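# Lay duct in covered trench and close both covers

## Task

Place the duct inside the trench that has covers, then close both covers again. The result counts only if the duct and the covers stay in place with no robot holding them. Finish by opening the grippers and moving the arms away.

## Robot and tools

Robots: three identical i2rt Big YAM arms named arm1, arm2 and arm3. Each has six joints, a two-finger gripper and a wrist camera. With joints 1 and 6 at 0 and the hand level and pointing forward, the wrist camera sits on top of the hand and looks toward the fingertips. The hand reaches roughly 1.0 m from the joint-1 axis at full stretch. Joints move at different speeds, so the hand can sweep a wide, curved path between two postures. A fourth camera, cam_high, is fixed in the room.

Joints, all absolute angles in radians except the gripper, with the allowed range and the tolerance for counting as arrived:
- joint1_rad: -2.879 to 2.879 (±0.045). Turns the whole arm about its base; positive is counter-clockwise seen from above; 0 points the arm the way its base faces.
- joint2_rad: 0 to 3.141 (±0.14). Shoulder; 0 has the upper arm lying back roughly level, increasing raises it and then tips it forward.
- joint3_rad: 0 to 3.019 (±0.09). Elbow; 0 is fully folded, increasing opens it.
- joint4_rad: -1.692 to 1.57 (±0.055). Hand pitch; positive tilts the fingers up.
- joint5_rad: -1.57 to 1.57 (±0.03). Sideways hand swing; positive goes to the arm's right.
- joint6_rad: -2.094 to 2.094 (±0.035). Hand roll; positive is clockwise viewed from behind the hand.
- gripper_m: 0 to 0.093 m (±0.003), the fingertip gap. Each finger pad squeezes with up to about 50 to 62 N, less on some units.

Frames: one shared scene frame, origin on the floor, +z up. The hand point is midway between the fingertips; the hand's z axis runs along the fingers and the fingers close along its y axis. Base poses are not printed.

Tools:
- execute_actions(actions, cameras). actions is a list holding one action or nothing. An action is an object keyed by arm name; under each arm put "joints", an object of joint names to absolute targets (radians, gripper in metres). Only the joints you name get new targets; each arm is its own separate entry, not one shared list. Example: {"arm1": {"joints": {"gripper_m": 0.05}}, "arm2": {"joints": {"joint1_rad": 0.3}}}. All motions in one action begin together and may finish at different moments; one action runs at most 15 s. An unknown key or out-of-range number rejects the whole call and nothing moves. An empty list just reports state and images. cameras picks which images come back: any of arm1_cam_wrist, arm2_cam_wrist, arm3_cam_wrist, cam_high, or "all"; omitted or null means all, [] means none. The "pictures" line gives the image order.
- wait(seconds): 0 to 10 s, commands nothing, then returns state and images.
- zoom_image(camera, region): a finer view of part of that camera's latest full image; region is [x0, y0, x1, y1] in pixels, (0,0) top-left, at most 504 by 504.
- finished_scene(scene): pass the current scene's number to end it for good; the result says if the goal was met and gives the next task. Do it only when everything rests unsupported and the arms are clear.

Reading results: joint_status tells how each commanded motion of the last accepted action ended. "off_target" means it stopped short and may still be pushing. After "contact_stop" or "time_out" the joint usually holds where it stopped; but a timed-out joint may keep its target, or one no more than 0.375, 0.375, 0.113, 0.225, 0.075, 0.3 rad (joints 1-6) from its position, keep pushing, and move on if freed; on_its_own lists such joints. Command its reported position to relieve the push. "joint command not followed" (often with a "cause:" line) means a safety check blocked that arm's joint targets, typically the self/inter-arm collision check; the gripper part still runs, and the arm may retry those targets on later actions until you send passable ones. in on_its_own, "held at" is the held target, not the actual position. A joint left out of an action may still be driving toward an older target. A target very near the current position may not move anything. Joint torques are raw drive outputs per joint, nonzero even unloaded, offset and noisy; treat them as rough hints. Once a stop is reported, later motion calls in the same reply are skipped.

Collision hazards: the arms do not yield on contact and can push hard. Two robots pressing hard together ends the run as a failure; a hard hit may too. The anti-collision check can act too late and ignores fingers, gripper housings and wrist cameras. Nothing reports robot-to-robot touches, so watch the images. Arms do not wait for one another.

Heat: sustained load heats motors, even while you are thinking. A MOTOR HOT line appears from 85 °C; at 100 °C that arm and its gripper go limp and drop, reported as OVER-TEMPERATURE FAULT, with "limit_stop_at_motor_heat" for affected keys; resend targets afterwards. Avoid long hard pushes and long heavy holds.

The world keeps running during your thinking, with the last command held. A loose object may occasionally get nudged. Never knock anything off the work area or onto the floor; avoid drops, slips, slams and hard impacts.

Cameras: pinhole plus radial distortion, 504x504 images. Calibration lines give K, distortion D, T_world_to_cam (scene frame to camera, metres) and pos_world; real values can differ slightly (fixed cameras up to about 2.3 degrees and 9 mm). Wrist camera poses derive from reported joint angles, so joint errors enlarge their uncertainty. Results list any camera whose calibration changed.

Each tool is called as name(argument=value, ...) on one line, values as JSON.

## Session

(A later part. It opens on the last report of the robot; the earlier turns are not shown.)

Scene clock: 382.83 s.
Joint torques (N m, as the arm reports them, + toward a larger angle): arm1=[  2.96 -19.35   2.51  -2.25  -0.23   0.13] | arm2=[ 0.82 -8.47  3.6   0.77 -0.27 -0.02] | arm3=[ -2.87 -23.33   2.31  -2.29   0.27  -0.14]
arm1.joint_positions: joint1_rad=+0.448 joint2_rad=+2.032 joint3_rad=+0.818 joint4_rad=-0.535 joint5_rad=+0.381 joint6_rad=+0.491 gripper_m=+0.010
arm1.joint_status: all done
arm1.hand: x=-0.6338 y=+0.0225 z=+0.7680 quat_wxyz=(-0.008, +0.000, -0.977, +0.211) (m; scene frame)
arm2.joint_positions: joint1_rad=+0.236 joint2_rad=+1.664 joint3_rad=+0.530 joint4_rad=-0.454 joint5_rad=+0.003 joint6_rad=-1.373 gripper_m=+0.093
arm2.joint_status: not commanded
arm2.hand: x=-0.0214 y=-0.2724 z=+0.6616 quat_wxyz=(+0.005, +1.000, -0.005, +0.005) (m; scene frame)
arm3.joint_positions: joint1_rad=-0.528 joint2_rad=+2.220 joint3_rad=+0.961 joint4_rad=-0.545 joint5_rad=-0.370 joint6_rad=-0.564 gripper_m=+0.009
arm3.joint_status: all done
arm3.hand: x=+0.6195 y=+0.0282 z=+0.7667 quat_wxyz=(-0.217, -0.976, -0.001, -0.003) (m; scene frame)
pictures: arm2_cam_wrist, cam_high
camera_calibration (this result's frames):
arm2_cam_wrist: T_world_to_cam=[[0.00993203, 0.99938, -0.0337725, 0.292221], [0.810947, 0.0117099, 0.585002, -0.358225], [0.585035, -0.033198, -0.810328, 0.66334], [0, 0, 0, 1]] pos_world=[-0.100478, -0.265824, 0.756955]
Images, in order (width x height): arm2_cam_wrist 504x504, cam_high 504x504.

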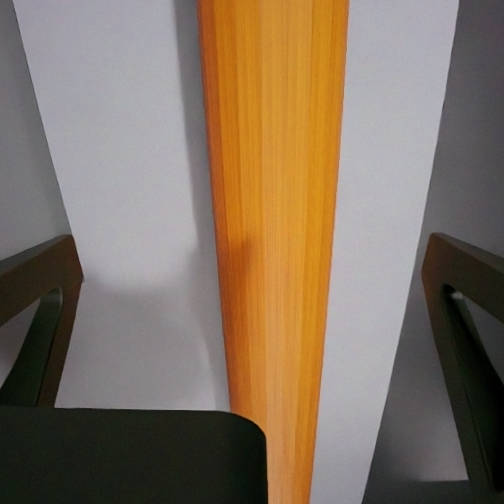

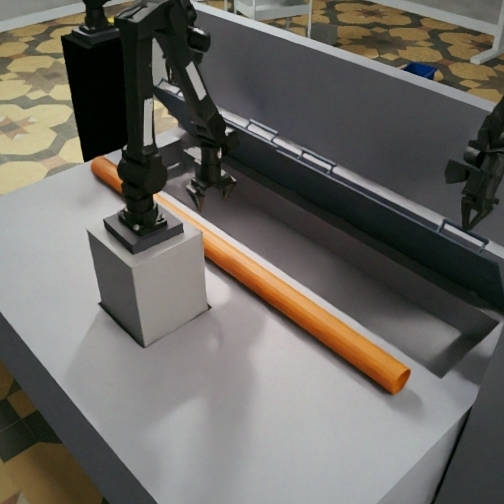

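zoom_image(camera="cam_high", region=[280, 190, 504, 414])

zoom_image(camera="cam_high", region=[130, 70, 354, 294])

Region (280, 190, 504, 414) of cam_high's 504x504 image, scaled by 2.250, with more detail than that image has.

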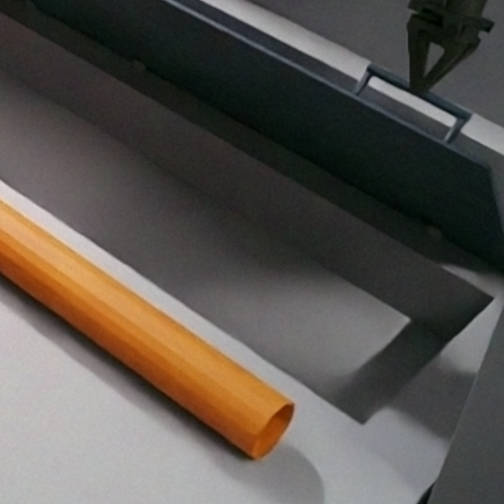

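Region (130, 70, 354, 294) of cam_high's 504x504 image, scaled by 2.250, with more detail than that image has.

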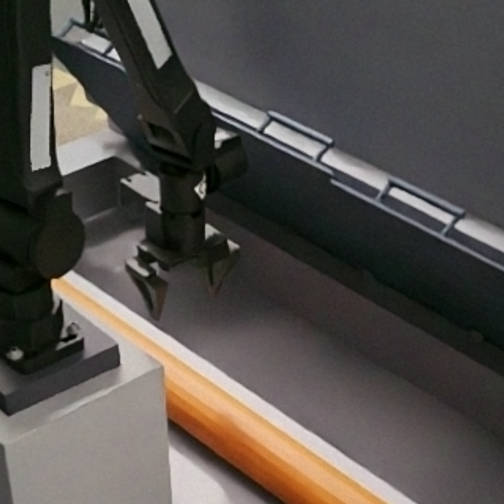

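zoom_image(camera="cam_high", region=[140, 110, 240, 210])

Region (140, 110, 240, 210) of cam_high's 504x504 image, scaled by 5.040, with more detail than that image has.

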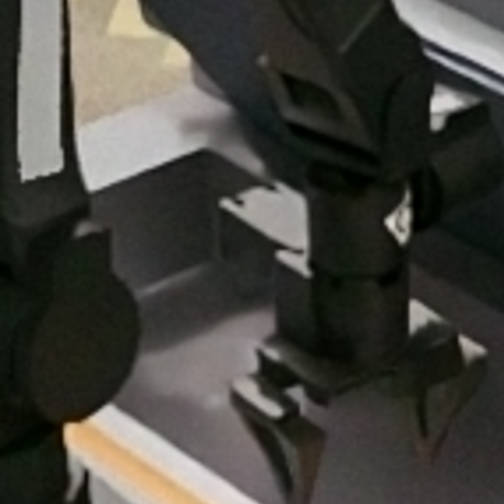

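execute_actions(actions=[])

Scene clock: 406.83 s.
Joint torques (N m, as the arm reports them, + toward a larger angle): arm1=[  2.95 -19.45   2.54  -2.28  -0.24   0.13] | arm2=[ 0.91 -8.68  3.67  0.67 -0.26 -0.01] | arm3=[ -2.88 -23.16   2.32  -2.31   0.27  -0.14]
arm1.joint_positions: joint1_rad=+0.448 joint2_rad=+2.032 joint3_rad=+0.818 joint4_rad=-0.535 joint5_rad=+0.381 joint6_rad=+0.491 gripper_m=+0.010
arm1.joint_status: all done
arm1.hand: x=-0.6338 y=+0.0225 z=+0.7680 quat_wxyz=(-0.008, +0.000, -0.977, +0.211) (m; scene frame)
arm2.joint_positions: joint1_rad=+0.236 joint2_rad=+1.664 joint3_rad=+0.530 joint4_rad=-0.454 joint5_rad=+0.003 joint6_rad=-1.373 gripper_m=+0.093
arm2.joint_status: not commanded
arm2.hand: x=-0.0214 y=-0.2724 z=+0.6616 quat_wxyz=(+0.005, +1.000, -0.005, +0.005) (m; scene frame)
arm3.joint_positions: joint1_rad=-0.528 joint2_rad=+2.220 joint3_rad=+0.961 joint4_rad=-0.545 joint5_rad=-0.370 joint6_rad=-0.564 gripper_m=+0.009
arm3.joint_status: all done
arm3.hand: x=+0.6195 y=+0.0282 z=+0.7667 quat_wxyz=(-0.217, -0.976, -0.001, -0.003) (m; scene frame)
pictures: arm1_cam_wrist, arm2_cam_wrist, arm3_cam_wrist, cam_high
camera_calibration (this result's frames):
arm1_cam_wrist: T_world_to_cam=[[0.0131856, -0.9089, 0.416806, -0.288784], [-0.817396, 0.230293, 0.528043, -0.922868], [-0.575926, -0.347658, -0.739894, 0.339078], [0, 0, 0, 1]] pos_world=[-0.555257, 0.0679378, 0.858563]
arm2_cam_wrist: T_world_to_cam=[[0.00993203, 0.99938, -0.0337725, 0.292221], [0.810947, 0.0117099, 0.585002, -0.358225], [0.585035, -0.033198, -0.810328, 0.66334], [0, 0, 0, 1]] pos_world=[-0.100478, -0.265824, 0.756955]
arm3_cam_wrist: T_world_to_cam=[[-0.0098406, 0.909147, -0.416359, 0.30286], [0.816965, 0.247407, 0.52092, -0.908328], [0.576603, -0.335024, -0.745176, 0.344205], [0, 0, 0, 1]] pos_world=[0.546583, 0.0646988, 0.855758]
Images, in order (width x height): arm1_cam_wrist 504x504, arm2_cam_wrist 504x504, arm3_cam_wrist 504x504, cam_high 504x504.

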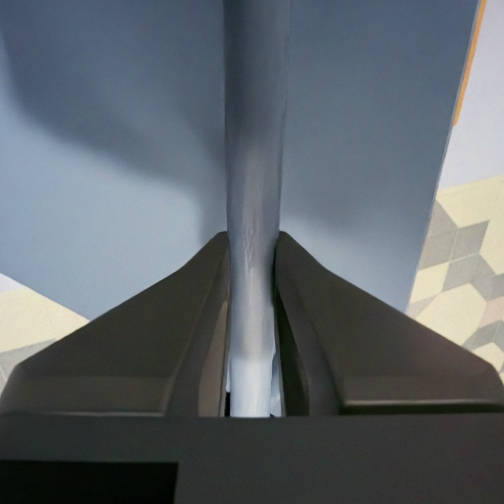

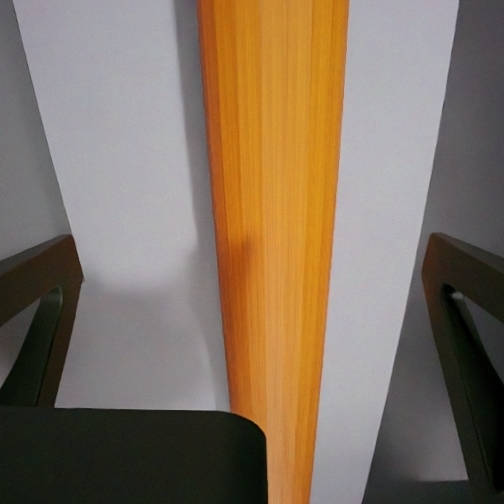

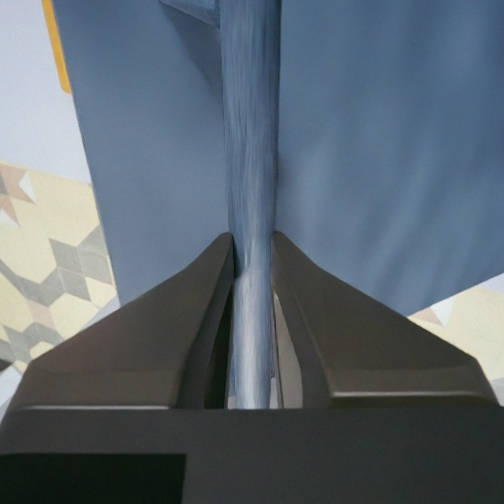

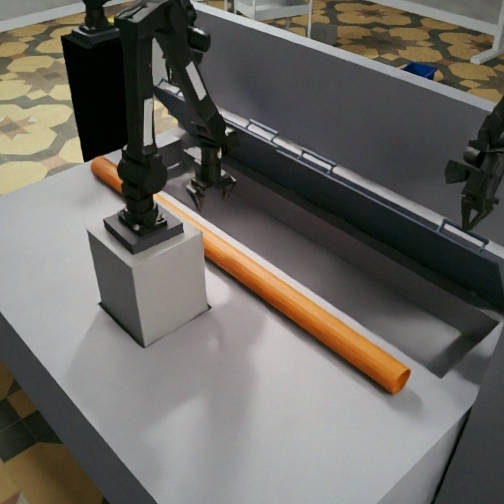

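execute_actions(actions=[{"arm2":{"joints":{"joint1_rad":0.262,"joint2_rad":2.03,"joint3_rad":0.545,"joint4_rad":-0.09,"joint5_rad":0.0,"joint6_rad":-1.36,"gripper_m":0.093}}}], cameras=["arm2_cam_wrist","cam_high"])

Scene clock: 416.47 s.
Joint torques (N m, as the arm reports them, + toward a larger angle): arm1=[  2.98 -19.43   2.49  -2.28  -0.24   0.13] | arm2=[  1.19 -10.33   1.1    0.72  -0.25   0.13] | arm3=[ -2.81 -23.27   2.31  -2.28   0.28  -0.14]
arm1.joint_positions: joint1_rad=+0.448 joint2_rad=+2.032 joint3_rad=+0.818 joint4_rad=-0.535 joint5_rad=+0.381 joint6_rad=+0.491 gripper_m=+0.010
arm1.joint_status: not commanded
arm1.hand: x=-0.6338 y=+0.0225 z=+0.7680 quat_wxyz=(-0.008, +0.000, -0.977, +0.211) (m; scene frame)
arm2.joint_positions: joint1_rad=+0.255 joint2_rad=+2.024 joint3_rad=+0.537 joint4_rad=-0.106 joint5_rad=+0.003 joint6_rad=-1.369 gripper_m=+0.093
arm2.joint_status: all done
arm2.hand: x=-0.0251 y=-0.2793 z=+0.5670 quat_wxyz=(+0.007, +1.000, +0.003, +0.005) (m; scene frame)
arm3.joint_positions: joint1_rad=-0.528 joint2_rad=+2.220 joint3_rad=+0.961 joint4_rad=-0.545 joint5_rad=-0.370 joint6_rad=-0.564 gripper_m=+0.009
arm3.joint_status: not commanded
arm3.hand: x=+0.6195 y=+0.0282 z=+0.7667 quat_wxyz=(-0.217, -0.976, -0.001, -0.003) (m; scene frame)
pictures: arm2_cam_wrist, cam_high
camera_calibration (this result's frames):
arm2_cam_wrist: T_world_to_cam=[[-0.00487047, 0.999241, -0.0386482, 0.298326], [0.809982, 0.0266072, 0.58585, -0.296125], [0.586434, -0.028451, -0.809497, 0.589465], [0, 0, 0, 1]] pos_world=[-0.104374, -0.273449, 0.662185]
Images, in order (width x height): arm2_cam_wrist 504x504, cam_high 504x504.

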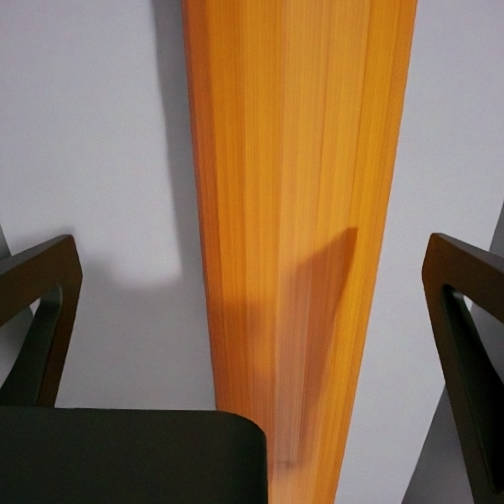

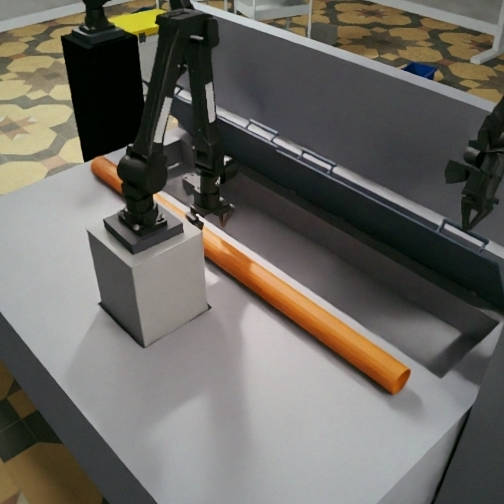

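execute_actions(actions=[{"arm2":{"joints":{"joint3_rad":0.569}}}], cameras=["arm2_cam_wrist"])

Scene clock: 423.47 s.
Joint torques (N m, as the arm reports them, + toward a larger angle): arm1=[  3.11 -19.41   2.46  -2.25  -0.25   0.12] | arm2=[ 1.45 -9.82  1.21  0.7  -0.25  0.14] | arm3=[ -2.79 -23.21   2.32  -2.32   0.27  -0.14]
arm1.joint_positions: joint1_rad=+0.448 joint2_rad=+2.032 joint3_rad=+0.818 joint4_rad=-0.535 joint5_rad=+0.381 joint6_rad=+0.491 gripper_m=+0.010
arm1.joint_status: not commanded
arm1.hand: x=-0.6338 y=+0.0225 z=+0.7680 quat_wxyz=(-0.008, +0.000, -0.977, +0.211) (m; scene frame)
arm2.joint_positions: joint1_rad=+0.255 joint2_rad=+2.024 joint3_rad=+0.564 joint4_rad=-0.106 joint5_rad=+0.003 joint6_rad=-1.369 gripper_m=+0.093
arm2.joint_status: all done
arm2.hand: x=-0.0286 y=-0.2627 z=+0.5680 quat_wxyz=(-0.006, +1.000, +0.003, +0.003) (m; scene frame)
arm3.joint_positions: joint1_rad=-0.528 joint2_rad=+2.220 joint3_rad=+0.961 joint4_rad=-0.545 joint5_rad=-0.370 joint6_rad=-0.564 gripper_m=+0.009
arm3.joint_status: not commanded
arm3.hand: x=+0.6195 y=+0.0282 z=+0.7667 quat_wxyz=(-0.217, -0.976, -0.001, -0.003) (m; scene frame)
pictures: arm2_cam_wrist
camera_calibration (this result's frames):
arm2_cam_wrist: T_world_to_cam=[[-0.00513925, 0.999913, -0.0121257, 0.266879], [0.813236, 0.0112354, 0.581826, -0.296003], [0.581912, -0.0068709, -0.813223, 0.600484], [0, 0, 0, 1]] pos_world=[-0.107336, -0.259404, 0.663786]
Images, in order (width x height): arm2_cam_wrist 504x504.

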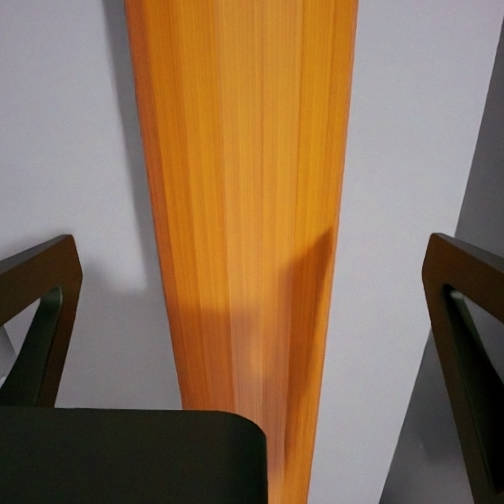

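execute_actions(actions=[{"arm2":{"joints":{"joint2_rad":2.138,"joint3_rad":0.597,"joint4_rad":-0.016}}}], cameras=[])

execute_actions(actions=[{"arm2":{"joints":{"joint2_rad":2.249,"joint3_rad":0.63,"joint4_rad":0.064}}}], cameras=["arm2_cam_wrist","cam_high"])

Scene clock: 428.73 s.
Joint torques (N m, as the arm reports them, + toward a larger angle): arm1=[  2.99 -19.48   2.52  -2.28  -0.24   0.12] | arm2=[  1.36 -11.13   0.33   0.75  -0.24   0.13] | arm3=[ -2.76 -23.27   2.35  -2.3    0.26  -0.14]
arm1.joint_positions: joint1_rad=+0.448 joint2_rad=+2.032 joint3_rad=+0.818 joint4_rad=-0.535 joint5_rad=+0.381 joint6_rad=+0.491 gripper_m=+0.010
arm1.joint_status: not commanded
arm1.hand: x=-0.6338 y=+0.0225 z=+0.7680 quat_wxyz=(-0.008, +0.000, -0.977, +0.211) (m; scene frame)
arm2.joint_positions: joint1_rad=+0.255 joint2_rad=+2.129 joint3_rad=+0.596 joint4_rad=-0.032 joint5_rad=+0.003 joint6_rad=-1.368 gripper_m=+0.093
arm2.joint_status: all done
arm2.hand: x=-0.0293 y=-0.2586 z=+0.5405 quat_wxyz=(-0.007, +1.000, +0.002, +0.002) (m; scene frame)
arm3.joint_positions: joint1_rad=-0.528 joint2_rad=+2.220 joint3_rad=+0.961 joint4_rad=-0.545 joint5_rad=-0.370 joint6_rad=-0.564 gripper_m=+0.009
arm3.joint_status: not commanded
arm3.hand: x=+0.6195 y=+0.0282 z=+0.7667 quat_wxyz=(-0.217, -0.976, -0.001, -0.003) (m; scene frame)
pictures: none
No camera images: the call's "cameras" was empty. Leave "cameras" out to get every camera's image.

Scene clock: 429.67 s.
Joint torques (N m, as the arm reports them, + toward a larger angle): arm1=[  2.98 -19.5    2.47  -2.31  -0.24   0.13] | arm2=[  1.38 -11.03  -0.05   0.68  -0.09   0.12] | arm3=[ -2.76 -23.21   2.33  -2.31   0.27  -0.14]
arm1.joint_positions: joint1_rad=+0.448 joint2_rad=+2.032 joint3_rad=+0.818 joint4_rad=-0.535 joint5_rad=+0.381 joint6_rad=+0.491 gripper_m=+0.010
arm1.joint_status: not commanded
arm1.hand: x=-0.6338 y=+0.0225 z=+0.7680 quat_wxyz=(-0.008, +0.000, -0.977, +0.211) (m; scene frame)
arm2.joint_positions: joint1_rad=+0.256 joint2_rad=+2.239 joint3_rad=+0.625 joint4_rad=+0.047 joint5_rad=-0.001 joint6_rad=-1.368 gripper_m=+0.093
arm2.joint_status: all done
arm2.hand: x=-0.0297 y=-0.2602 z=+0.5105 quat_wxyz=(-0.005, +1.000, +0.002, +0.001) (m; scene frame)
arm3.joint_positions: joint1_rad=-0.528 joint2_rad=+2.220 joint3_rad=+0.961 joint4_rad=-0.545 joint5_rad=-0.370 joint6_rad=-0.564 gripper_m=+0.009
arm3.joint_status: not commanded
arm3.hand: x=+0.6195 y=+0.0282 z=+0.7667 quat_wxyz=(-0.217, -0.976, -0.001, -0.003) (m; scene frame)
pictures: arm2_cam_wrist, cam_high
camera_calibration (this result's frames):
arm2_cam_wrist: T_world_to_cam=[[-0.00447167, 0.999906, -0.0129684, 0.264107], [0.815632, 0.01115, 0.578464, -0.25991], [0.578554, -0.00799071, -0.815605, 0.555206], [0, 0, 0, 1]] pos_world=[-0.108045, -0.256747, 0.606602]
Images, in order (width x height): arm2_cam_wrist 504x504, cam_high 504x504.

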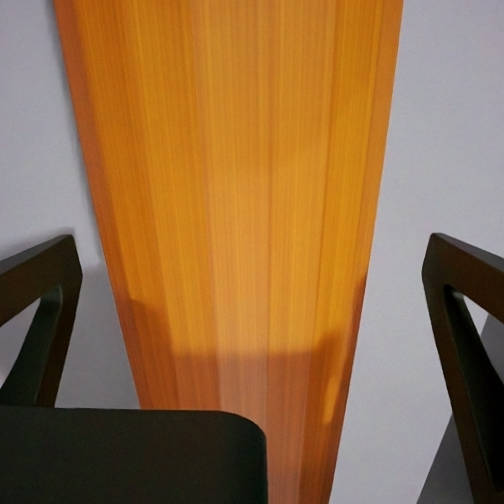

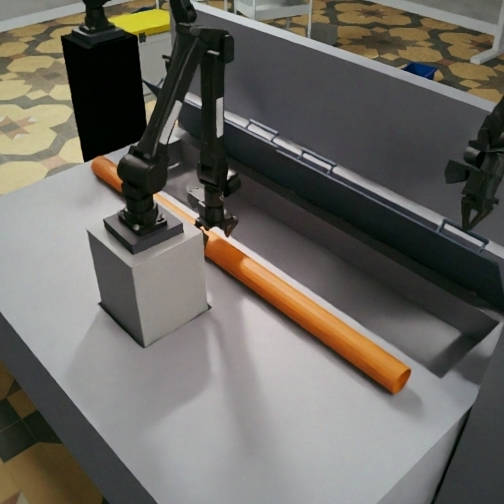

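execute_actions(actions=[{"arm2":{"joints":{"gripper_m":0.05}}}], cameras=["arm2_cam_wrist"])

Scene clock: 432.57 s.
Joint torques (N m, as the arm reports them, + toward a larger angle): arm1=[  2.93 -19.46   2.5   -2.3   -0.24   0.12] | arm2=[  1.29 -11.43   0.26   0.7   -0.04   0.15] | arm3=[ -2.86 -23.27   2.3   -2.34   0.27  -0.13]
arm1.joint_positions: joint1_rad=+0.448 joint2_rad=+2.032 joint3_rad=+0.818 joint4_rad=-0.535 joint5_rad=+0.381 joint6_rad=+0.491 gripper_m=+0.010
arm1.joint_status: not commanded
arm1.hand: x=-0.6338 y=+0.0225 z=+0.7680 quat_wxyz=(-0.008, +0.000, -0.977, +0.211) (m; scene frame)
arm2.joint_positions: joint1_rad=+0.256 joint2_rad=+2.240 joint3_rad=+0.620 joint4_rad=+0.048 joint5_rad=-0.002 joint6_rad=-1.368 gripper_m=+0.068
arm2.joint_status: gripper_m off_target (ended at +0.068, target +0.050)
arm2.hand: x=-0.0293 y=-0.2637 z=+0.5105 quat_wxyz=(-0.003, +1.000, +0.002, +0.001) (m; scene frame)
arm3.joint_positions: joint1_rad=-0.528 joint2_rad=+2.220 joint3_rad=+0.961 joint4_rad=-0.545 joint5_rad=-0.370 joint6_rad=-0.564 gripper_m=+0.009
arm3.joint_status: not commanded
arm3.hand: x=+0.6195 y=+0.0282 z=+0.7667 quat_wxyz=(-0.217, -0.976, -0.001, -0.003) (m; scene frame)
pictures: arm2_cam_wrist
camera_calibration (this result's frames):
arm2_cam_wrist: T_world_to_cam=[[-0.00483704, 0.999818, -0.0184307, 0.270395], [0.815636, 0.0146079, 0.578382, -0.259252], [0.578546, -0.0122351, -0.815558, 0.553764], [0, 0, 0, 1]] pos_world=[-0.107614, -0.259783, 0.606557]
Images, in order (width x height): arm2_cam_wrist 504x504.

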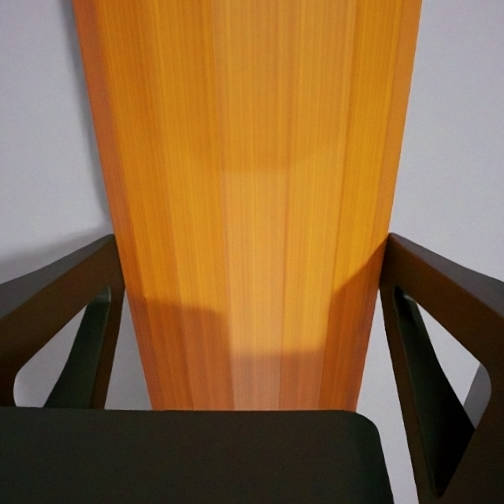

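execute_actions(actions=[{"arm2":{"joints":{"joint2_rad":2.122,"joint3_rad":0.588,"joint4_rad":-0.042}}}], cameras=["cam_high"])

Scene clock: 435.10 s.
Joint torques (N m, as the arm reports them, + toward a larger angle): arm1=[  2.95 -19.35   2.51  -2.29  -0.25   0.12] | arm2=[  1.04 -17.93  -0.58  -0.64  -0.03   0.1 ] | arm3=[ -2.89 -23.31   2.33  -2.29   0.26  -0.15]
arm1.joint_positions: joint1_rad=+0.448 joint2_rad=+2.032 joint3_rad=+0.818 joint4_rad=-0.535 joint5_rad=+0.381 joint6_rad=+0.491 gripper_m=+0.010
arm1.joint_status: not commanded
arm1.hand: x=-0.6338 y=+0.0225 z=+0.7680 quat_wxyz=(-0.008, +0.000, -0.977, +0.211) (m; scene frame)
arm2.joint_positions: joint1_rad=+0.256 joint2_rad=+2.194 joint3_rad=+0.591 joint4_rad=-0.027 joint5_rad=-0.002 joint6_rad=-1.366 gripper_m=+0.068
arm2.joint_status: all done
arm2.hand: x=-0.0252 y=-0.2831 z=+0.5234 quat_wxyz=(+0.026, +1.000, +0.002, +0.007) (m; scene frame)
arm3.joint_positions: joint1_rad=-0.528 joint2_rad=+2.220 joint3_rad=+0.961 joint4_rad=-0.545 joint5_rad=-0.370 joint6_rad=-0.564 gripper_m=+0.009
arm3.joint_status: not commanded
arm3.hand: x=+0.6195 y=+0.0282 z=+0.7667 quat_wxyz=(-0.217, -0.976, -0.001, -0.003) (m; scene frame)
pictures: cam_high
Images, in order (width x height): cam_high 504x504.

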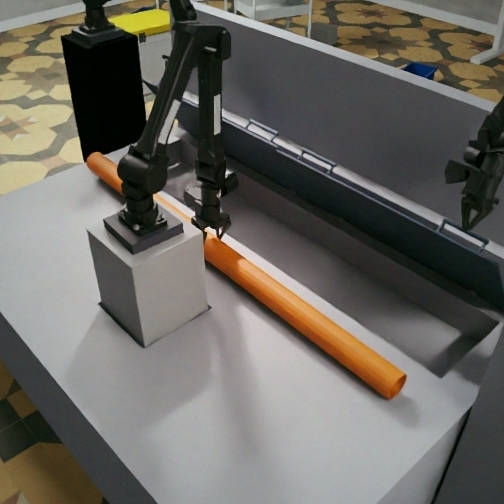

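execute_actions(actions=[{"arm2":{"joints":{"joint2_rad":1.91,"joint3_rad":0.568,"joint4_rad":-0.155}}}], cameras=["cam_high"])

Scene clock: 454.80 s.
Joint torques (N m, as the arm reports them, + toward a larger angle): arm1=[  2.97 -19.49   2.48  -2.29  -0.23   0.12] | arm2=[  1.19 -15.82   1.59  -0.33  -0.07   0.1 ] | arm3=[ -2.8  -23.22   2.3   -2.3    0.27  -0.15]
arm1.joint_positions: joint1_rad=+0.448 joint2_rad=+2.032 joint3_rad=+0.818 joint4_rad=-0.535 joint5_rad=+0.381 joint6_rad=+0.491 gripper_m=+0.010
arm1.joint_status: not commanded
arm1.hand: x=-0.6338 y=+0.0225 z=+0.7680 quat_wxyz=(-0.008, +0.000, -0.977, +0.211) (m; scene frame)
arm2.joint_positions: joint1_rad=+0.256 joint2_rad=+1.961 joint3_rad=+0.560 joint4_rad=-0.142 joint5_rad=-0.002 joint6_rad=-1.363 gripper_m=+0.067
arm2.joint_status: all done
arm2.hand: x=-0.0313 y=-0.2553 z=+0.5851 quat_wxyz=(-0.017, +1.000, +0.000, -0.002) (m; scene frame)
arm3.joint_positions: joint1_rad=-0.528 joint2_rad=+2.220 joint3_rad=+0.961 joint4_rad=-0.545 joint5_rad=-0.370 joint6_rad=-0.564 gripper_m=+0.009
arm3.joint_status: not commanded
arm3.hand: x=+0.6195 y=+0.0282 z=+0.7667 quat_wxyz=(-0.217, -0.976, -0.001, -0.003) (m; scene frame)
pictures: cam_high
Images, in order (width x height): cam_high 504x504.

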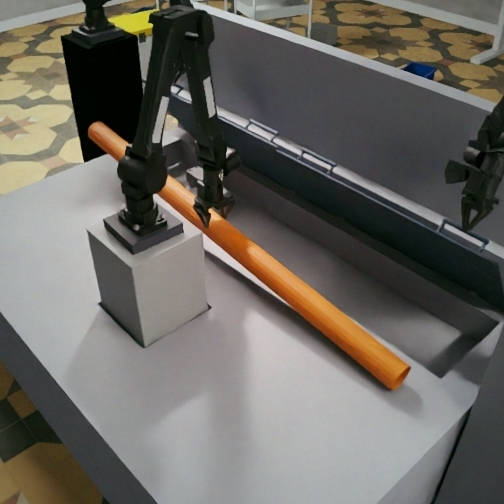

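execute_actions(actions=[{"arm2":{"joints":{"joint2_rad":2.115,"joint3_rad":0.605,"joint4_rad":-0.01}}}], cameras=[])

execute_actions(actions=[{"arm2":{"joints":{"joint2_rad":2.2,"joint3_rad":0.622,"joint4_rad":0.04}}}], cameras=["cam_high"])

Scene clock: 472.47 s.
Joint torques (N m, as the arm reports them, + toward a larger angle): arm1=[  3.04 -19.49   2.5   -2.29  -0.24   0.12] | arm2=[  1.   -16.42   0.3    0.49  -0.03   0.05] | arm3=[ -2.84 -23.37   2.32  -2.31   0.28  -0.14]
arm1.joint_positions: joint1_rad=+0.448 joint2_rad=+2.032 joint3_rad=+0.818 joint4_rad=-0.535 joint5_rad=+0.381 joint6_rad=+0.491 gripper_m=+0.010
arm1.joint_status: not commanded
arm1.hand: x=-0.6338 y=+0.0225 z=+0.7680 quat_wxyz=(-0.008, +0.000, -0.977, +0.211) (m; scene frame)
arm2.joint_positions: joint1_rad=+0.256 joint2_rad=+2.157 joint3_rad=+0.602 joint4_rad=-0.020 joint5_rad=-0.002 joint6_rad=-1.358 gripper_m=+0.067
arm2.joint_status: all done
arm2.hand: x=-0.0296 y=-0.2623 z=+0.5330 quat_wxyz=(-0.001, +1.000, -0.002, +0.001) (m; scene frame)
arm3.joint_positions: joint1_rad=-0.528 joint2_rad=+2.220 joint3_rad=+0.961 joint4_rad=-0.545 joint5_rad=-0.370 joint6_rad=-0.564 gripper_m=+0.009
arm3.joint_status: not commanded
arm3.hand: x=+0.6195 y=+0.0282 z=+0.7667 quat_wxyz=(-0.217, -0.976, -0.001, -0.003) (m; scene frame)
pictures: none
No camera images: the call's "cameras" was empty. Leave "cameras" out to get every camera's image.

Scene clock: 473.27 s.
Joint torques (N m, as the arm reports them, + toward a larger angle): arm1=[  2.93 -19.52   2.48  -2.3   -0.24   0.12] | arm2=[  1.05 -14.74  -0.55   0.39  -0.06   0.02] | arm3=[ -2.89 -23.37   2.31  -2.32   0.27  -0.15]
arm1.joint_positions: joint1_rad=+0.448 joint2_rad=+2.032 joint3_rad=+0.818 joint4_rad=-0.535 joint5_rad=+0.381 joint6_rad=+0.491 gripper_m=+0.010
arm1.joint_status: not commanded
arm1.hand: x=-0.6338 y=+0.0225 z=+0.7680 quat_wxyz=(-0.008, +0.000, -0.977, +0.211) (m; scene frame)
arm2.joint_positions: joint1_rad=+0.256 joint2_rad=+2.231 joint3_rad=+0.625 joint4_rad=+0.030 joint5_rad=-0.002 joint6_rad=-1.357 gripper_m=+0.067
arm2.joint_status: all done
arm2.hand: x=-0.0295 y=-0.2622 z=+0.5126 quat_wxyz=(+0.000, +1.000, -0.003, +0.001) (m; scene frame)
arm3.joint_positions: joint1_rad=-0.528 joint2_rad=+2.220 joint3_rad=+0.961 joint4_rad=-0.545 joint5_rad=-0.370 joint6_rad=-0.564 gripper_m=+0.009
arm3.joint_status: not commanded
arm3.hand: x=+0.6195 y=+0.0282 z=+0.7667 quat_wxyz=(-0.217, -0.976, -0.001, -0.003) (m; scene frame)
pictures: cam_high
Images, in order (width x height): cam_high 504x504.

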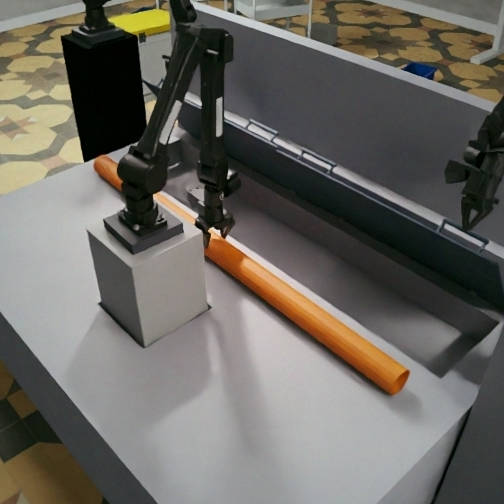

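execute_actions(actions=[{"arm2":{"joints":{"joint2_rad":2.24,"joint6_rad":-1.366,"gripper_m":0.093}}}], cameras=["arm2_cam_wrist","cam_high"])

Scene clock: 475.30 s.
Joint torques (N m, as the arm reports them, + toward a larger angle): arm1=[  3.   -19.47   2.46  -2.25  -0.24   0.12] | arm2=[  1.28 -12.13  -0.19   0.44  -0.07  -0.03] | arm3=[ -2.8  -23.26   2.34  -2.29   0.27  -0.14]
arm1.joint_positions: joint1_rad=+0.448 joint2_rad=+2.032 joint3_rad=+0.818 joint4_rad=-0.535 joint5_rad=+0.381 joint6_rad=+0.491 gripper_m=+0.010
arm1.joint_status: not commanded
arm1.hand: x=-0.6338 y=+0.0225 z=+0.7680 quat_wxyz=(-0.008, +0.000, -0.977, +0.211) (m; scene frame)
arm2.joint_positions: joint1_rad=+0.256 joint2_rad=+2.233 joint3_rad=+0.624 joint4_rad=+0.030 joint5_rad=-0.002 joint6_rad=-1.358 gripper_m=+0.093
arm2.joint_status: all done
arm2.hand: x=-0.0293 y=-0.2630 z=+0.5122 quat_wxyz=(+0.001, +1.000, -0.003, +0.002) (m; scene frame)
arm3.joint_positions: joint1_rad=-0.528 joint2_rad=+2.220 joint3_rad=+0.961 joint4_rad=-0.545 joint5_rad=-0.370 joint6_rad=-0.564 gripper_m=+0.009
arm3.joint_status: not commanded
arm3.hand: x=+0.6195 y=+0.0282 z=+0.7667 quat_wxyz=(-0.217, -0.976, -0.001, -0.003) (m; scene frame)
pictures: arm2_cam_wrist, cam_high
camera_calibration (this result's frames):
arm2_cam_wrist: T_world_to_cam=[[0.00516273, 0.999666, -0.0253401, 0.273439], [0.814472, 0.0104986, 0.580108, -0.262211], [0.58018, -0.0236337, -0.814145, 0.551504], [0, 0, 0, 1]] pos_world=[-0.10782, -0.257561, 0.608044]
Images, in order (width x height): arm2_cam_wrist 504x504, cam_high 504x504.

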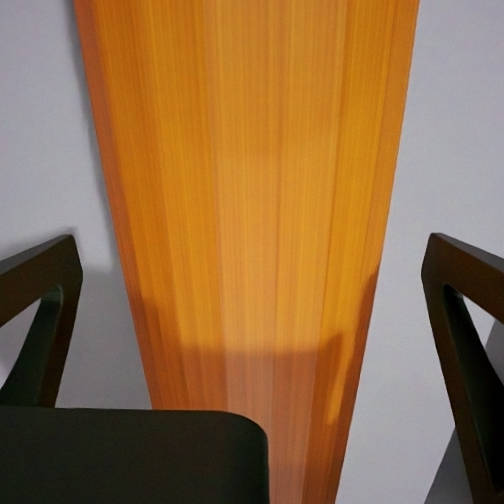

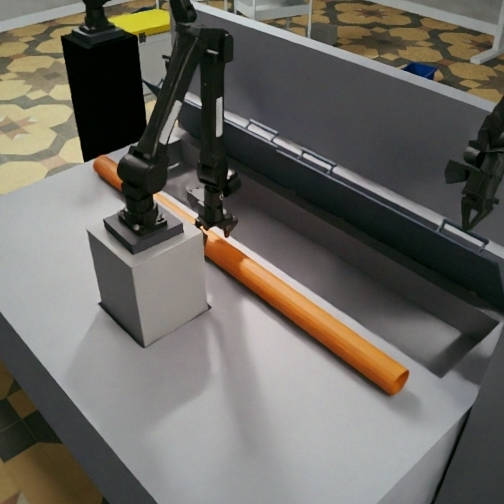

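zoom_image(camera="cam_high", region=[340, 320, 440, 420])

zoom_image(camera="cam_high", region=[70, 130, 250, 280])

Region (340, 320, 440, 420) of cam_high's 504x504 image, scaled by 5.040, with more detail than that image has.

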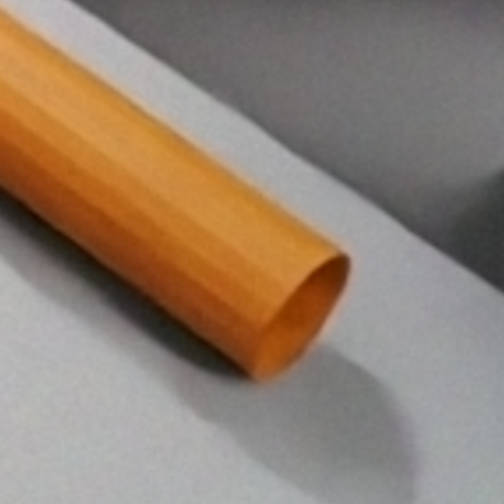

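Region (70, 130, 250, 280) of cam_high's 504x504 image, scaled by 2.800, with more detail than that image has.

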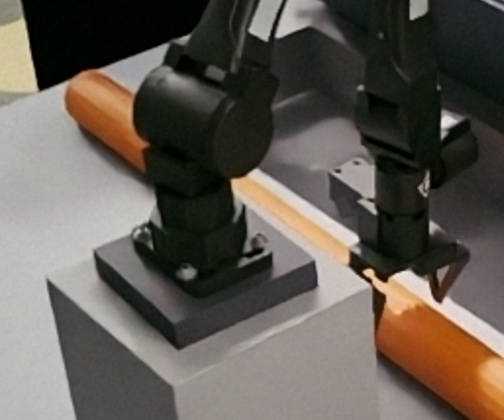

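execute_actions(actions=[{"arm2":{"joints":{"joint1_rad":0.199,"joint6_rad":-1.42,"joint2_rad":2.28,"joint3_rad":0.636,"joint4_rad":0.085}}}], cameras=["arm2_cam_wrist"])

Scene clock: 484.80 s.
Joint torques (N m, as the arm reports them, + toward a larger angle): arm1=[  2.94 -19.36   2.5   -2.28  -0.24   0.12] | arm2=[  0.77 -10.42  -0.21   0.8   -0.08  -0.03] | arm3=[ -2.77 -23.33   2.35  -2.32   0.27  -0.14]
arm1.joint_positions: joint1_rad=+0.448 joint2_rad=+2.032 joint3_rad=+0.818 joint4_rad=-0.535 joint5_rad=+0.381 joint6_rad=+0.491 gripper_m=+0.010
arm1.joint_status: not commanded
arm1.hand: x=-0.6338 y=+0.0225 z=+0.7680 quat_wxyz=(-0.008, +0.000, -0.977, +0.211) (m; scene frame)
arm2.joint_positions: joint1_rad=+0.200 joint2_rad=+2.263 joint3_rad=+0.634 joint4_rad=+0.068 joint5_rad=-0.002 joint6_rad=-1.411 gripper_m=+0.093
arm2.joint_status: all done
arm2.hand: x=-0.0137 y=-0.2559 z=+0.5040 quat_wxyz=(-0.008, +1.000, -0.004, +0.000) (m; scene frame)
arm3.joint_positions: joint1_rad=-0.528 joint2_rad=+2.220 joint3_rad=+0.961 joint4_rad=-0.545 joint5_rad=-0.370 joint6_rad=-0.564 gripper_m=+0.009
arm3.joint_status: not commanded
arm3.hand: x=+0.6195 y=+0.0282 z=+0.7667 quat_wxyz=(-0.217, -0.976, -0.001, -0.003) (m; scene frame)
pictures: arm2_cam_wrist
camera_calibration (this result's frames):
arm2_cam_wrist: T_world_to_cam=[[0.00807976, 0.999935, -0.00799888, 0.257461], [0.816303, -0.00197535, 0.577621, -0.272173], [0.577567, -0.0111965, -0.816266, 0.540184], [0, 0, 0, 1]] pos_world=[-0.0918973, -0.251934, 0.600206]
Images, in order (width x height): arm2_cam_wrist 504x504.

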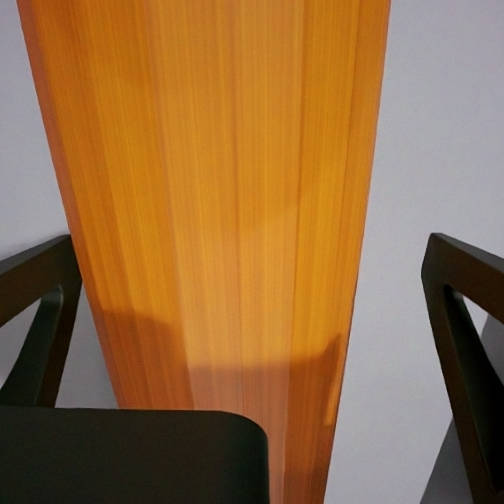

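execute_actions(actions=[{"arm2":{"joints":{"joint2_rad":2.332,"joint3_rad":0.638,"joint4_rad":0.112}}}], cameras=["arm2_cam_wrist"])

Scene clock: 487.67 s.
Joint torques (N m, as the arm reports them, + toward a larger angle): arm1=[  3.01 -19.42   2.51  -2.27  -0.25   0.13] | arm2=[  0.53 -12.03  -0.76   0.59  -0.08  -0.05] | arm3=[ -2.88 -23.24   2.31  -2.3    0.28  -0.15]
arm1.joint_positions: joint1_rad=+0.448 joint2_rad=+2.032 joint3_rad=+0.818 joint4_rad=-0.535 joint5_rad=+0.381 joint6_rad=+0.491 gripper_m=+0.010
arm1.joint_status: not commanded
arm1.hand: x=-0.6338 y=+0.0225 z=+0.7680 quat_wxyz=(-0.008, +0.000, -0.977, +0.211) (m; scene frame)
arm2.joint_positions: joint1_rad=+0.200 joint2_rad=+2.320 joint3_rad=+0.637 joint4_rad=+0.096 joint5_rad=-0.002 joint6_rad=-1.412 gripper_m=+0.093
arm2.joint_status: all done
arm2.hand: x=-0.0116 y=-0.2689 z=+0.4885 quat_wxyz=(+0.005, +1.000, -0.004, +0.002) (m; scene frame)
arm3.joint_positions: joint1_rad=-0.528 joint2_rad=+2.220 joint3_rad=+0.961 joint4_rad=-0.545 joint5_rad=-0.370 joint6_rad=-0.564 gripper_m=+0.009
arm3.joint_status: not commanded
arm3.hand: x=+0.6195 y=+0.0282 z=+0.7667 quat_wxyz=(-0.217, -0.976, -0.001, -0.003) (m; scene frame)
pictures: arm2_cam_wrist
camera_calibration (this result's frames):
arm2_cam_wrist: T_world_to_cam=[[0.00751169, 0.999407, -0.0336053, 0.282702], [0.814028, 0.0134068, 0.580671, -0.2623], [0.580777, -0.0317174, -0.813444, 0.519329], [0, 0, 0, 1]] pos_world=[-0.0902182, -0.262546, 0.584255]
Images, in order (width x height): arm2_cam_wrist 504x504.

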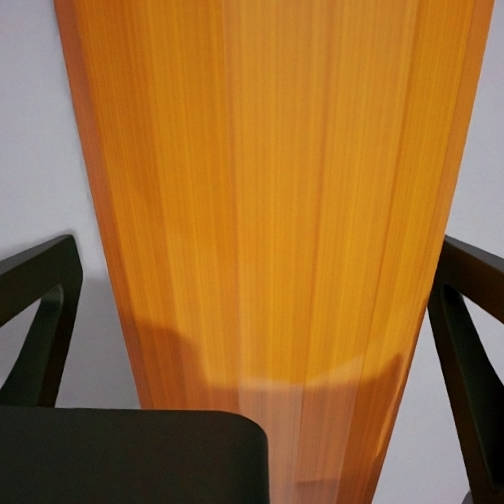

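execute_actions(actions=[{"arm2":{"joints":{"joint4_rad":0.13,"gripper_m":0.045}}}], cameras=["arm2_cam_wrist"])

Scene clock: 490.10 s.
Joint torques (N m, as the arm reports them, + toward a larger angle): arm1=[  2.97 -19.51   2.46  -2.28  -0.24   0.13] | arm2=[  0.26 -11.79  -0.81   0.81  -0.11  -0.01] | arm3=[ -2.84 -23.2    2.31  -2.31   0.27  -0.14]
arm1.joint_positions: joint1_rad=+0.448 joint2_rad=+2.032 joint3_rad=+0.818 joint4_rad=-0.535 joint5_rad=+0.381 joint6_rad=+0.491 gripper_m=+0.010
arm1.joint_status: not commanded
arm1.hand: x=-0.6338 y=+0.0225 z=+0.7680 quat_wxyz=(-0.008, +0.000, -0.977, +0.211) (m; scene frame)
arm2.joint_positions: joint1_rad=+0.200 joint2_rad=+2.320 joint3_rad=+0.639 joint4_rad=+0.111 joint5_rad=+0.000 joint6_rad=-1.414 gripper_m=+0.075
arm2.joint_status: gripper_m off_target (ended at +0.075, target +0.045); the others done
arm2.hand: x=-0.0121 y=-0.2640 z=+0.4884 quat_wxyz=(-0.004, +1.000, -0.003, +0.002) (m; scene frame)
arm3.joint_positions: joint1_rad=-0.528 joint2_rad=+2.220 joint3_rad=+0.961 joint4_rad=-0.545 joint5_rad=-0.370 joint6_rad=-0.564 gripper_m=+0.009
arm3.joint_status: not commanded
arm3.hand: x=+0.6195 y=+0.0282 z=+0.7667 quat_wxyz=(-0.217, -0.976, -0.001, -0.003) (m; scene frame)
pictures: arm2_cam_wrist
camera_calibration (this result's frames):
arm2_cam_wrist: T_world_to_cam=[[0.00511888, 0.999852, -0.0164267, 0.269475], [0.814637, 0.00535737, 0.579946, -0.263683], [0.579948, -0.0163505, -0.814489, 0.524255], [0, 0, 0, 1]] pos_world=[-0.0906145, -0.25945, 0.584348]
Images, in order (width x height): arm2_cam_wrist 504x504.

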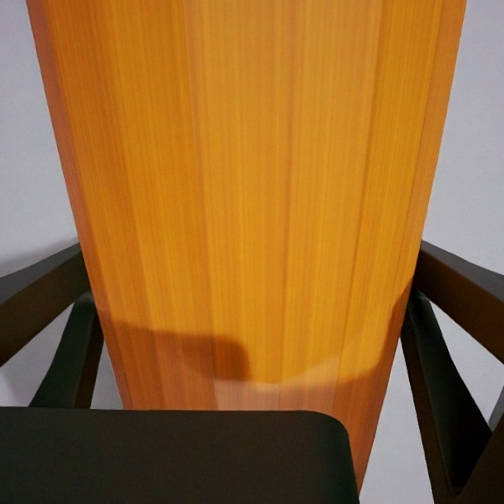

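execute_actions(actions=[{"arm2":{"joints":{"joint2_rad":2.12,"joint3_rad":0.597,"joint4_rad":0.007}}}], cameras=["cam_high","arm2_cam_wrist"])

Scene clock: 497.07 s.
Joint torques (N m, as the arm reports them, + toward a larger angle): arm1=[  2.95 -19.43   2.49  -2.26  -0.24   0.12] | arm2=[  0.36 -16.93  -0.31  -0.2   -0.18  -0.02] | arm3=[ -2.81 -23.19   2.31  -2.28   0.27  -0.14]
arm1.joint_positions: joint1_rad=+0.448 joint2_rad=+2.032 joint3_rad=+0.818 joint4_rad=-0.535 joint5_rad=+0.381 joint6_rad=+0.491 gripper_m=+0.010
arm1.joint_status: not commanded
arm1.hand: x=-0.6338 y=+0.0225 z=+0.7680 quat_wxyz=(-0.008, +0.000, -0.977, +0.211) (m; scene frame)
arm2.joint_positions: joint1_rad=+0.200 joint2_rad=+2.181 joint3_rad=+0.602 joint4_rad=+0.016 joint5_rad=+0.001 joint6_rad=-1.414 gripper_m=+0.075
arm2.joint_status: all done
arm2.hand: x=-0.0129 y=-0.2583 z=+0.5265 quat_wxyz=(-0.007, +1.000, -0.003, +0.002) (m; scene frame)
arm3.joint_positions: joint1_rad=-0.528 joint2_rad=+2.220 joint3_rad=+0.961 joint4_rad=-0.545 joint5_rad=-0.370 joint6_rad=-0.564 gripper_m=+0.009
arm3.joint_status: not commanded
arm3.hand: x=+0.6195 y=+0.0282 z=+0.7667 quat_wxyz=(-0.217, -0.976, -0.001, -0.003) (m; scene frame)
pictures: arm2_cam_wrist, cam_high
camera_calibration (this result's frames):
arm2_cam_wrist: T_world_to_cam=[[0.00510848, 0.999946, -0.00902993, 0.26056], [0.814397, 0.00107986, 0.580307, -0.286475], [0.580285, -0.0103184, -0.814348, 0.557308], [0, 0, 0, 1]] pos_world=[-0.0914244, -0.254486, 0.622439]
Images, in order (width x height): arm2_cam_wrist 504x504, cam_high 504x504.

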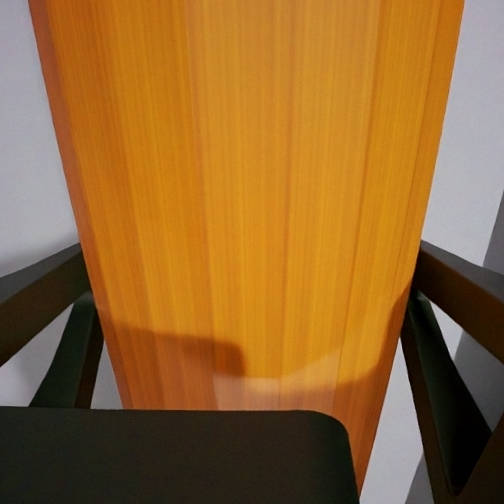

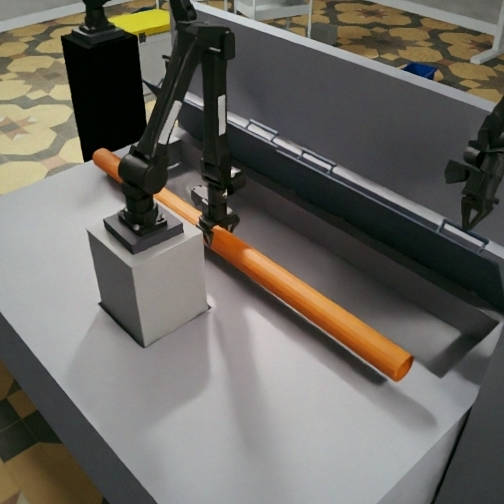

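execute_actions(actions=[{"arm2":{"joints":{"joint2_rad":1.89,"joint3_rad":0.569,"joint4_rad":-0.204}}}], cameras=["cam_high"])

Scene clock: 516.43 s.
Joint torques (N m, as the arm reports them, + toward a larger angle): arm1=[  3.07 -19.58   2.5   -2.29  -0.24   0.13] | arm2=[  0.67 -14.96   1.81  -0.68  -0.23   0.  ] | arm3=[ -2.82 -23.33   2.31  -2.3    0.27  -0.14]
arm1.joint_positions: joint1_rad=+0.448 joint2_rad=+2.032 joint3_rad=+0.818 joint4_rad=-0.535 joint5_rad=+0.381 joint6_rad=+0.491 gripper_m=+0.010
arm1.joint_status: not commanded
arm1.hand: x=-0.6338 y=+0.0225 z=+0.7680 quat_wxyz=(-0.008, +0.000, -0.977, +0.211) (m; scene frame)
arm2.joint_positions: joint1_rad=+0.200 joint2_rad=+1.942 joint3_rad=+0.561 joint4_rad=-0.189 joint5_rad=+0.002 joint6_rad=-1.414 gripper_m=+0.075
arm2.joint_status: all done
arm2.hand: x=-0.0132 y=-0.2571 z=+0.5904 quat_wxyz=(-0.004, +1.000, -0.003, +0.003) (m; scene frame)
arm3.joint_positions: joint1_rad=-0.528 joint2_rad=+2.220 joint3_rad=+0.961 joint4_rad=-0.545 joint5_rad=-0.370 joint6_rad=-0.564 gripper_m=+0.009
arm3.joint_status: not commanded
arm3.hand: x=+0.6195 y=+0.0282 z=+0.7667 quat_wxyz=(-0.217, -0.976, -0.001, -0.003) (m; scene frame)
pictures: cam_high
Images, in order (width x height): cam_high 504x504.

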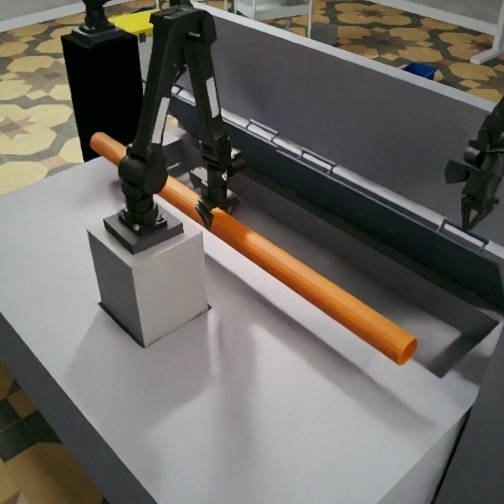

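execute_actions(actions=[{"arm2":{"joints":{"joint1_rad":0.138,"joint2_rad":1.94,"joint3_rad":0.8,"joint4_rad":-0.272,"joint6_rad":-1.476}}}], cameras=["cam_high","arm2_cam_wrist"])

Scene clock: 518.43 s.
Joint torques (N m, as the arm reports them, + toward a larger angle): arm1=[  3.03 -19.5    2.48  -2.27  -0.24   0.12] | arm2=[  0.22 -17.32   4.34  -0.03  -0.27   0.  ] | arm3=[ -2.86 -23.26   2.33  -2.33   0.27  -0.14]
arm1.joint_positions: joint1_rad=+0.448 joint2_rad=+2.032 joint3_rad=+0.818 joint4_rad=-0.535 joint5_rad=+0.381 joint6_rad=+0.491 gripper_m=+0.010
arm1.joint_status: not commanded
arm1.hand: x=-0.6338 y=+0.0225 z=+0.7680 quat_wxyz=(-0.008, +0.000, -0.977, +0.211) (m; scene frame)
arm2.joint_positions: joint1_rad=+0.140 joint2_rad=+1.990 joint3_rad=+0.771 joint4_rad=-0.268 joint5_rad=+0.003 joint6_rad=-1.468 gripper_m=+0.075
arm2.joint_status: all done
arm2.hand: x=-0.0043 y=-0.1602 z=+0.5985 quat_wxyz=(-0.045, +0.999, -0.005, -0.001) (m; scene frame)
arm3.joint_positions: joint1_rad=-0.528 joint2_rad=+2.220 joint3_rad=+0.961 joint4_rad=-0.545 joint5_rad=-0.370 joint6_rad=-0.564 gripper_m=+0.009
arm3.joint_status: not commanded
arm3.hand: x=+0.6195 y=+0.0282 z=+0.7667 quat_wxyz=(-0.217, -0.976, -0.001, -0.003) (m; scene frame)
pictures: arm2_cam_wrist, cam_high
camera_calibration (this result's frames):
arm2_cam_wrist: T_world_to_cam=[[0.0107733, 0.997697, 0.0669723, 0.11723], [0.81733, -0.0473713, 0.574219, -0.339424], [0.576069, 0.0485522, -0.815958, 0.622302], [0, 0, 0, 1]] pos_world=[-0.0823303, -0.163254, 0.694825]
Images, in order (width x height): arm2_cam_wrist 504x504, cam_high 504x504.

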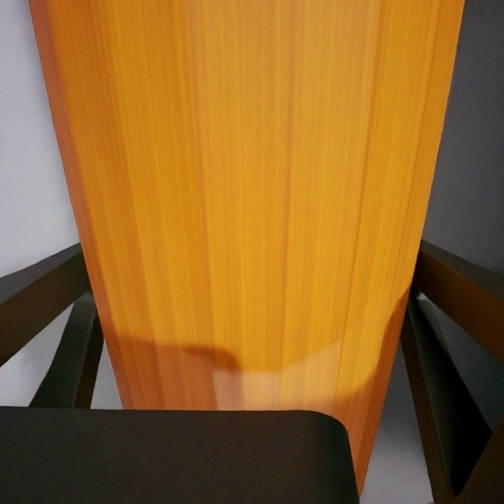

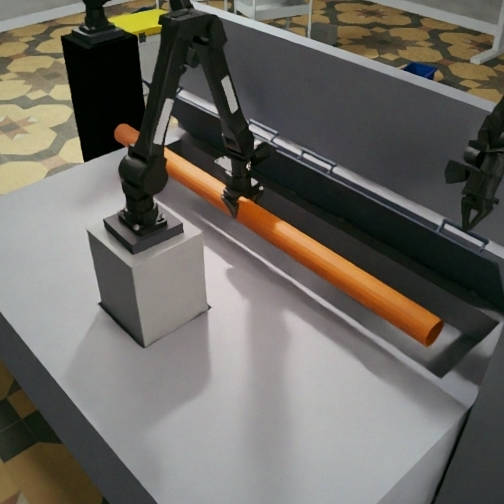

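execute_actions(actions=[{"arm2":{"joints":{"joint1_rad":0.105,"joint2_rad":2.05,"joint3_rad":1.025,"joint4_rad":-0.328,"joint5_rad":0.006,"joint6_rad":-1.51}}}], cameras=["cam_high","arm2_cam_wrist"])

Scene clock: 521.20 s.
Joint torques (N m, as the arm reports them, + toward a larger angle): arm1=[  3.01 -19.39   2.48  -2.27  -0.24   0.13] | arm2=[  0.39 -21.82   8.06  -0.11  -0.19  -0.01] | arm3=[ -1.84 -22.14   2.27  -1.85  -0.22  -0.09]
arm1.joint_positions: joint1_rad=+0.448 joint2_rad=+2.032 joint3_rad=+0.818 joint4_rad=-0.535 joint5_rad=+0.381 joint6_rad=+0.491 gripper_m=+0.010
arm1.joint_status: not commanded
arm1.hand: x=-0.6338 y=+0.0225 z=+0.7680 quat_wxyz=(-0.008, +0.000, -0.977, +0.211) (m; scene frame)
arm2.joint_positions: joint1_rad=+0.109 joint2_rad=+2.123 joint3_rad=+0.944 joint4_rad=-0.323 joint5_rad=+0.008 joint6_rad=-1.503 gripper_m=+0.075
arm2.joint_status: all done
arm2.hand: x=+0.0056 y=-0.1082 z=+0.5726 quat_wxyz=(-0.038, +0.999, -0.004, +0.004) (m; scene frame)
arm3.joint_positions: joint1_rad=-0.539 joint2_rad=+2.208 joint3_rad=+0.962 joint4_rad=-0.553 joint5_rad=-0.359 joint6_rad=-0.568 gripper_m=+0.009
arm3.joint_status: not commanded
arm3.hand: x=+0.6195 y=+0.0350 z=+0.7708 quat_wxyz=(-0.211, -0.978, +0.001, -0.002) (m; scene frame)
pictures: arm2_cam_wrist, cam_high
camera_calibration (this result's frames):
arm2_cam_wrist: T_world_to_cam=[[0.00742095, 0.998585, 0.0526574, 0.0753138], [0.812185, -0.0367385, 0.582242, -0.333661], [0.583353, 0.0384468, -0.811308, 0.589184], [0, 0, 0, 1]] pos_world=[-0.0732668, -0.110118, 0.668315]
Images, in order (width x height): arm2_cam_wrist 504x504, cam_high 504x504.

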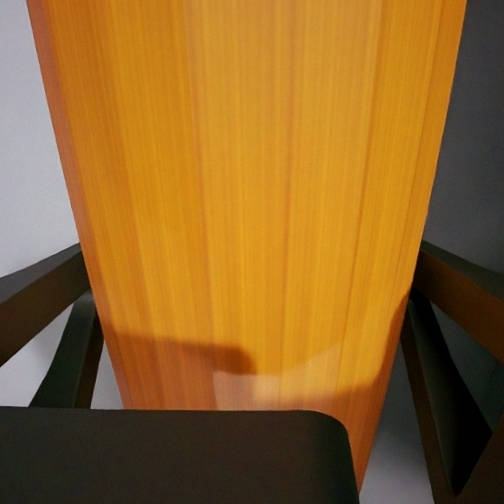

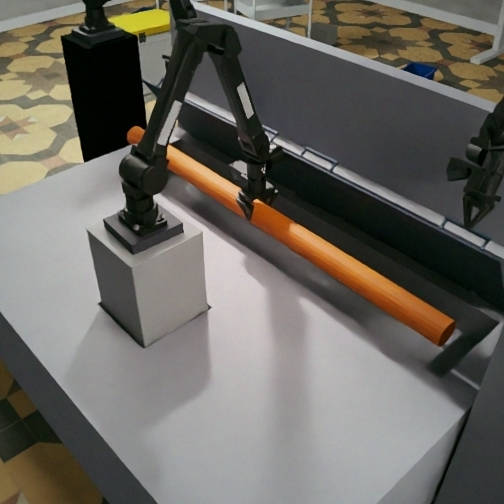

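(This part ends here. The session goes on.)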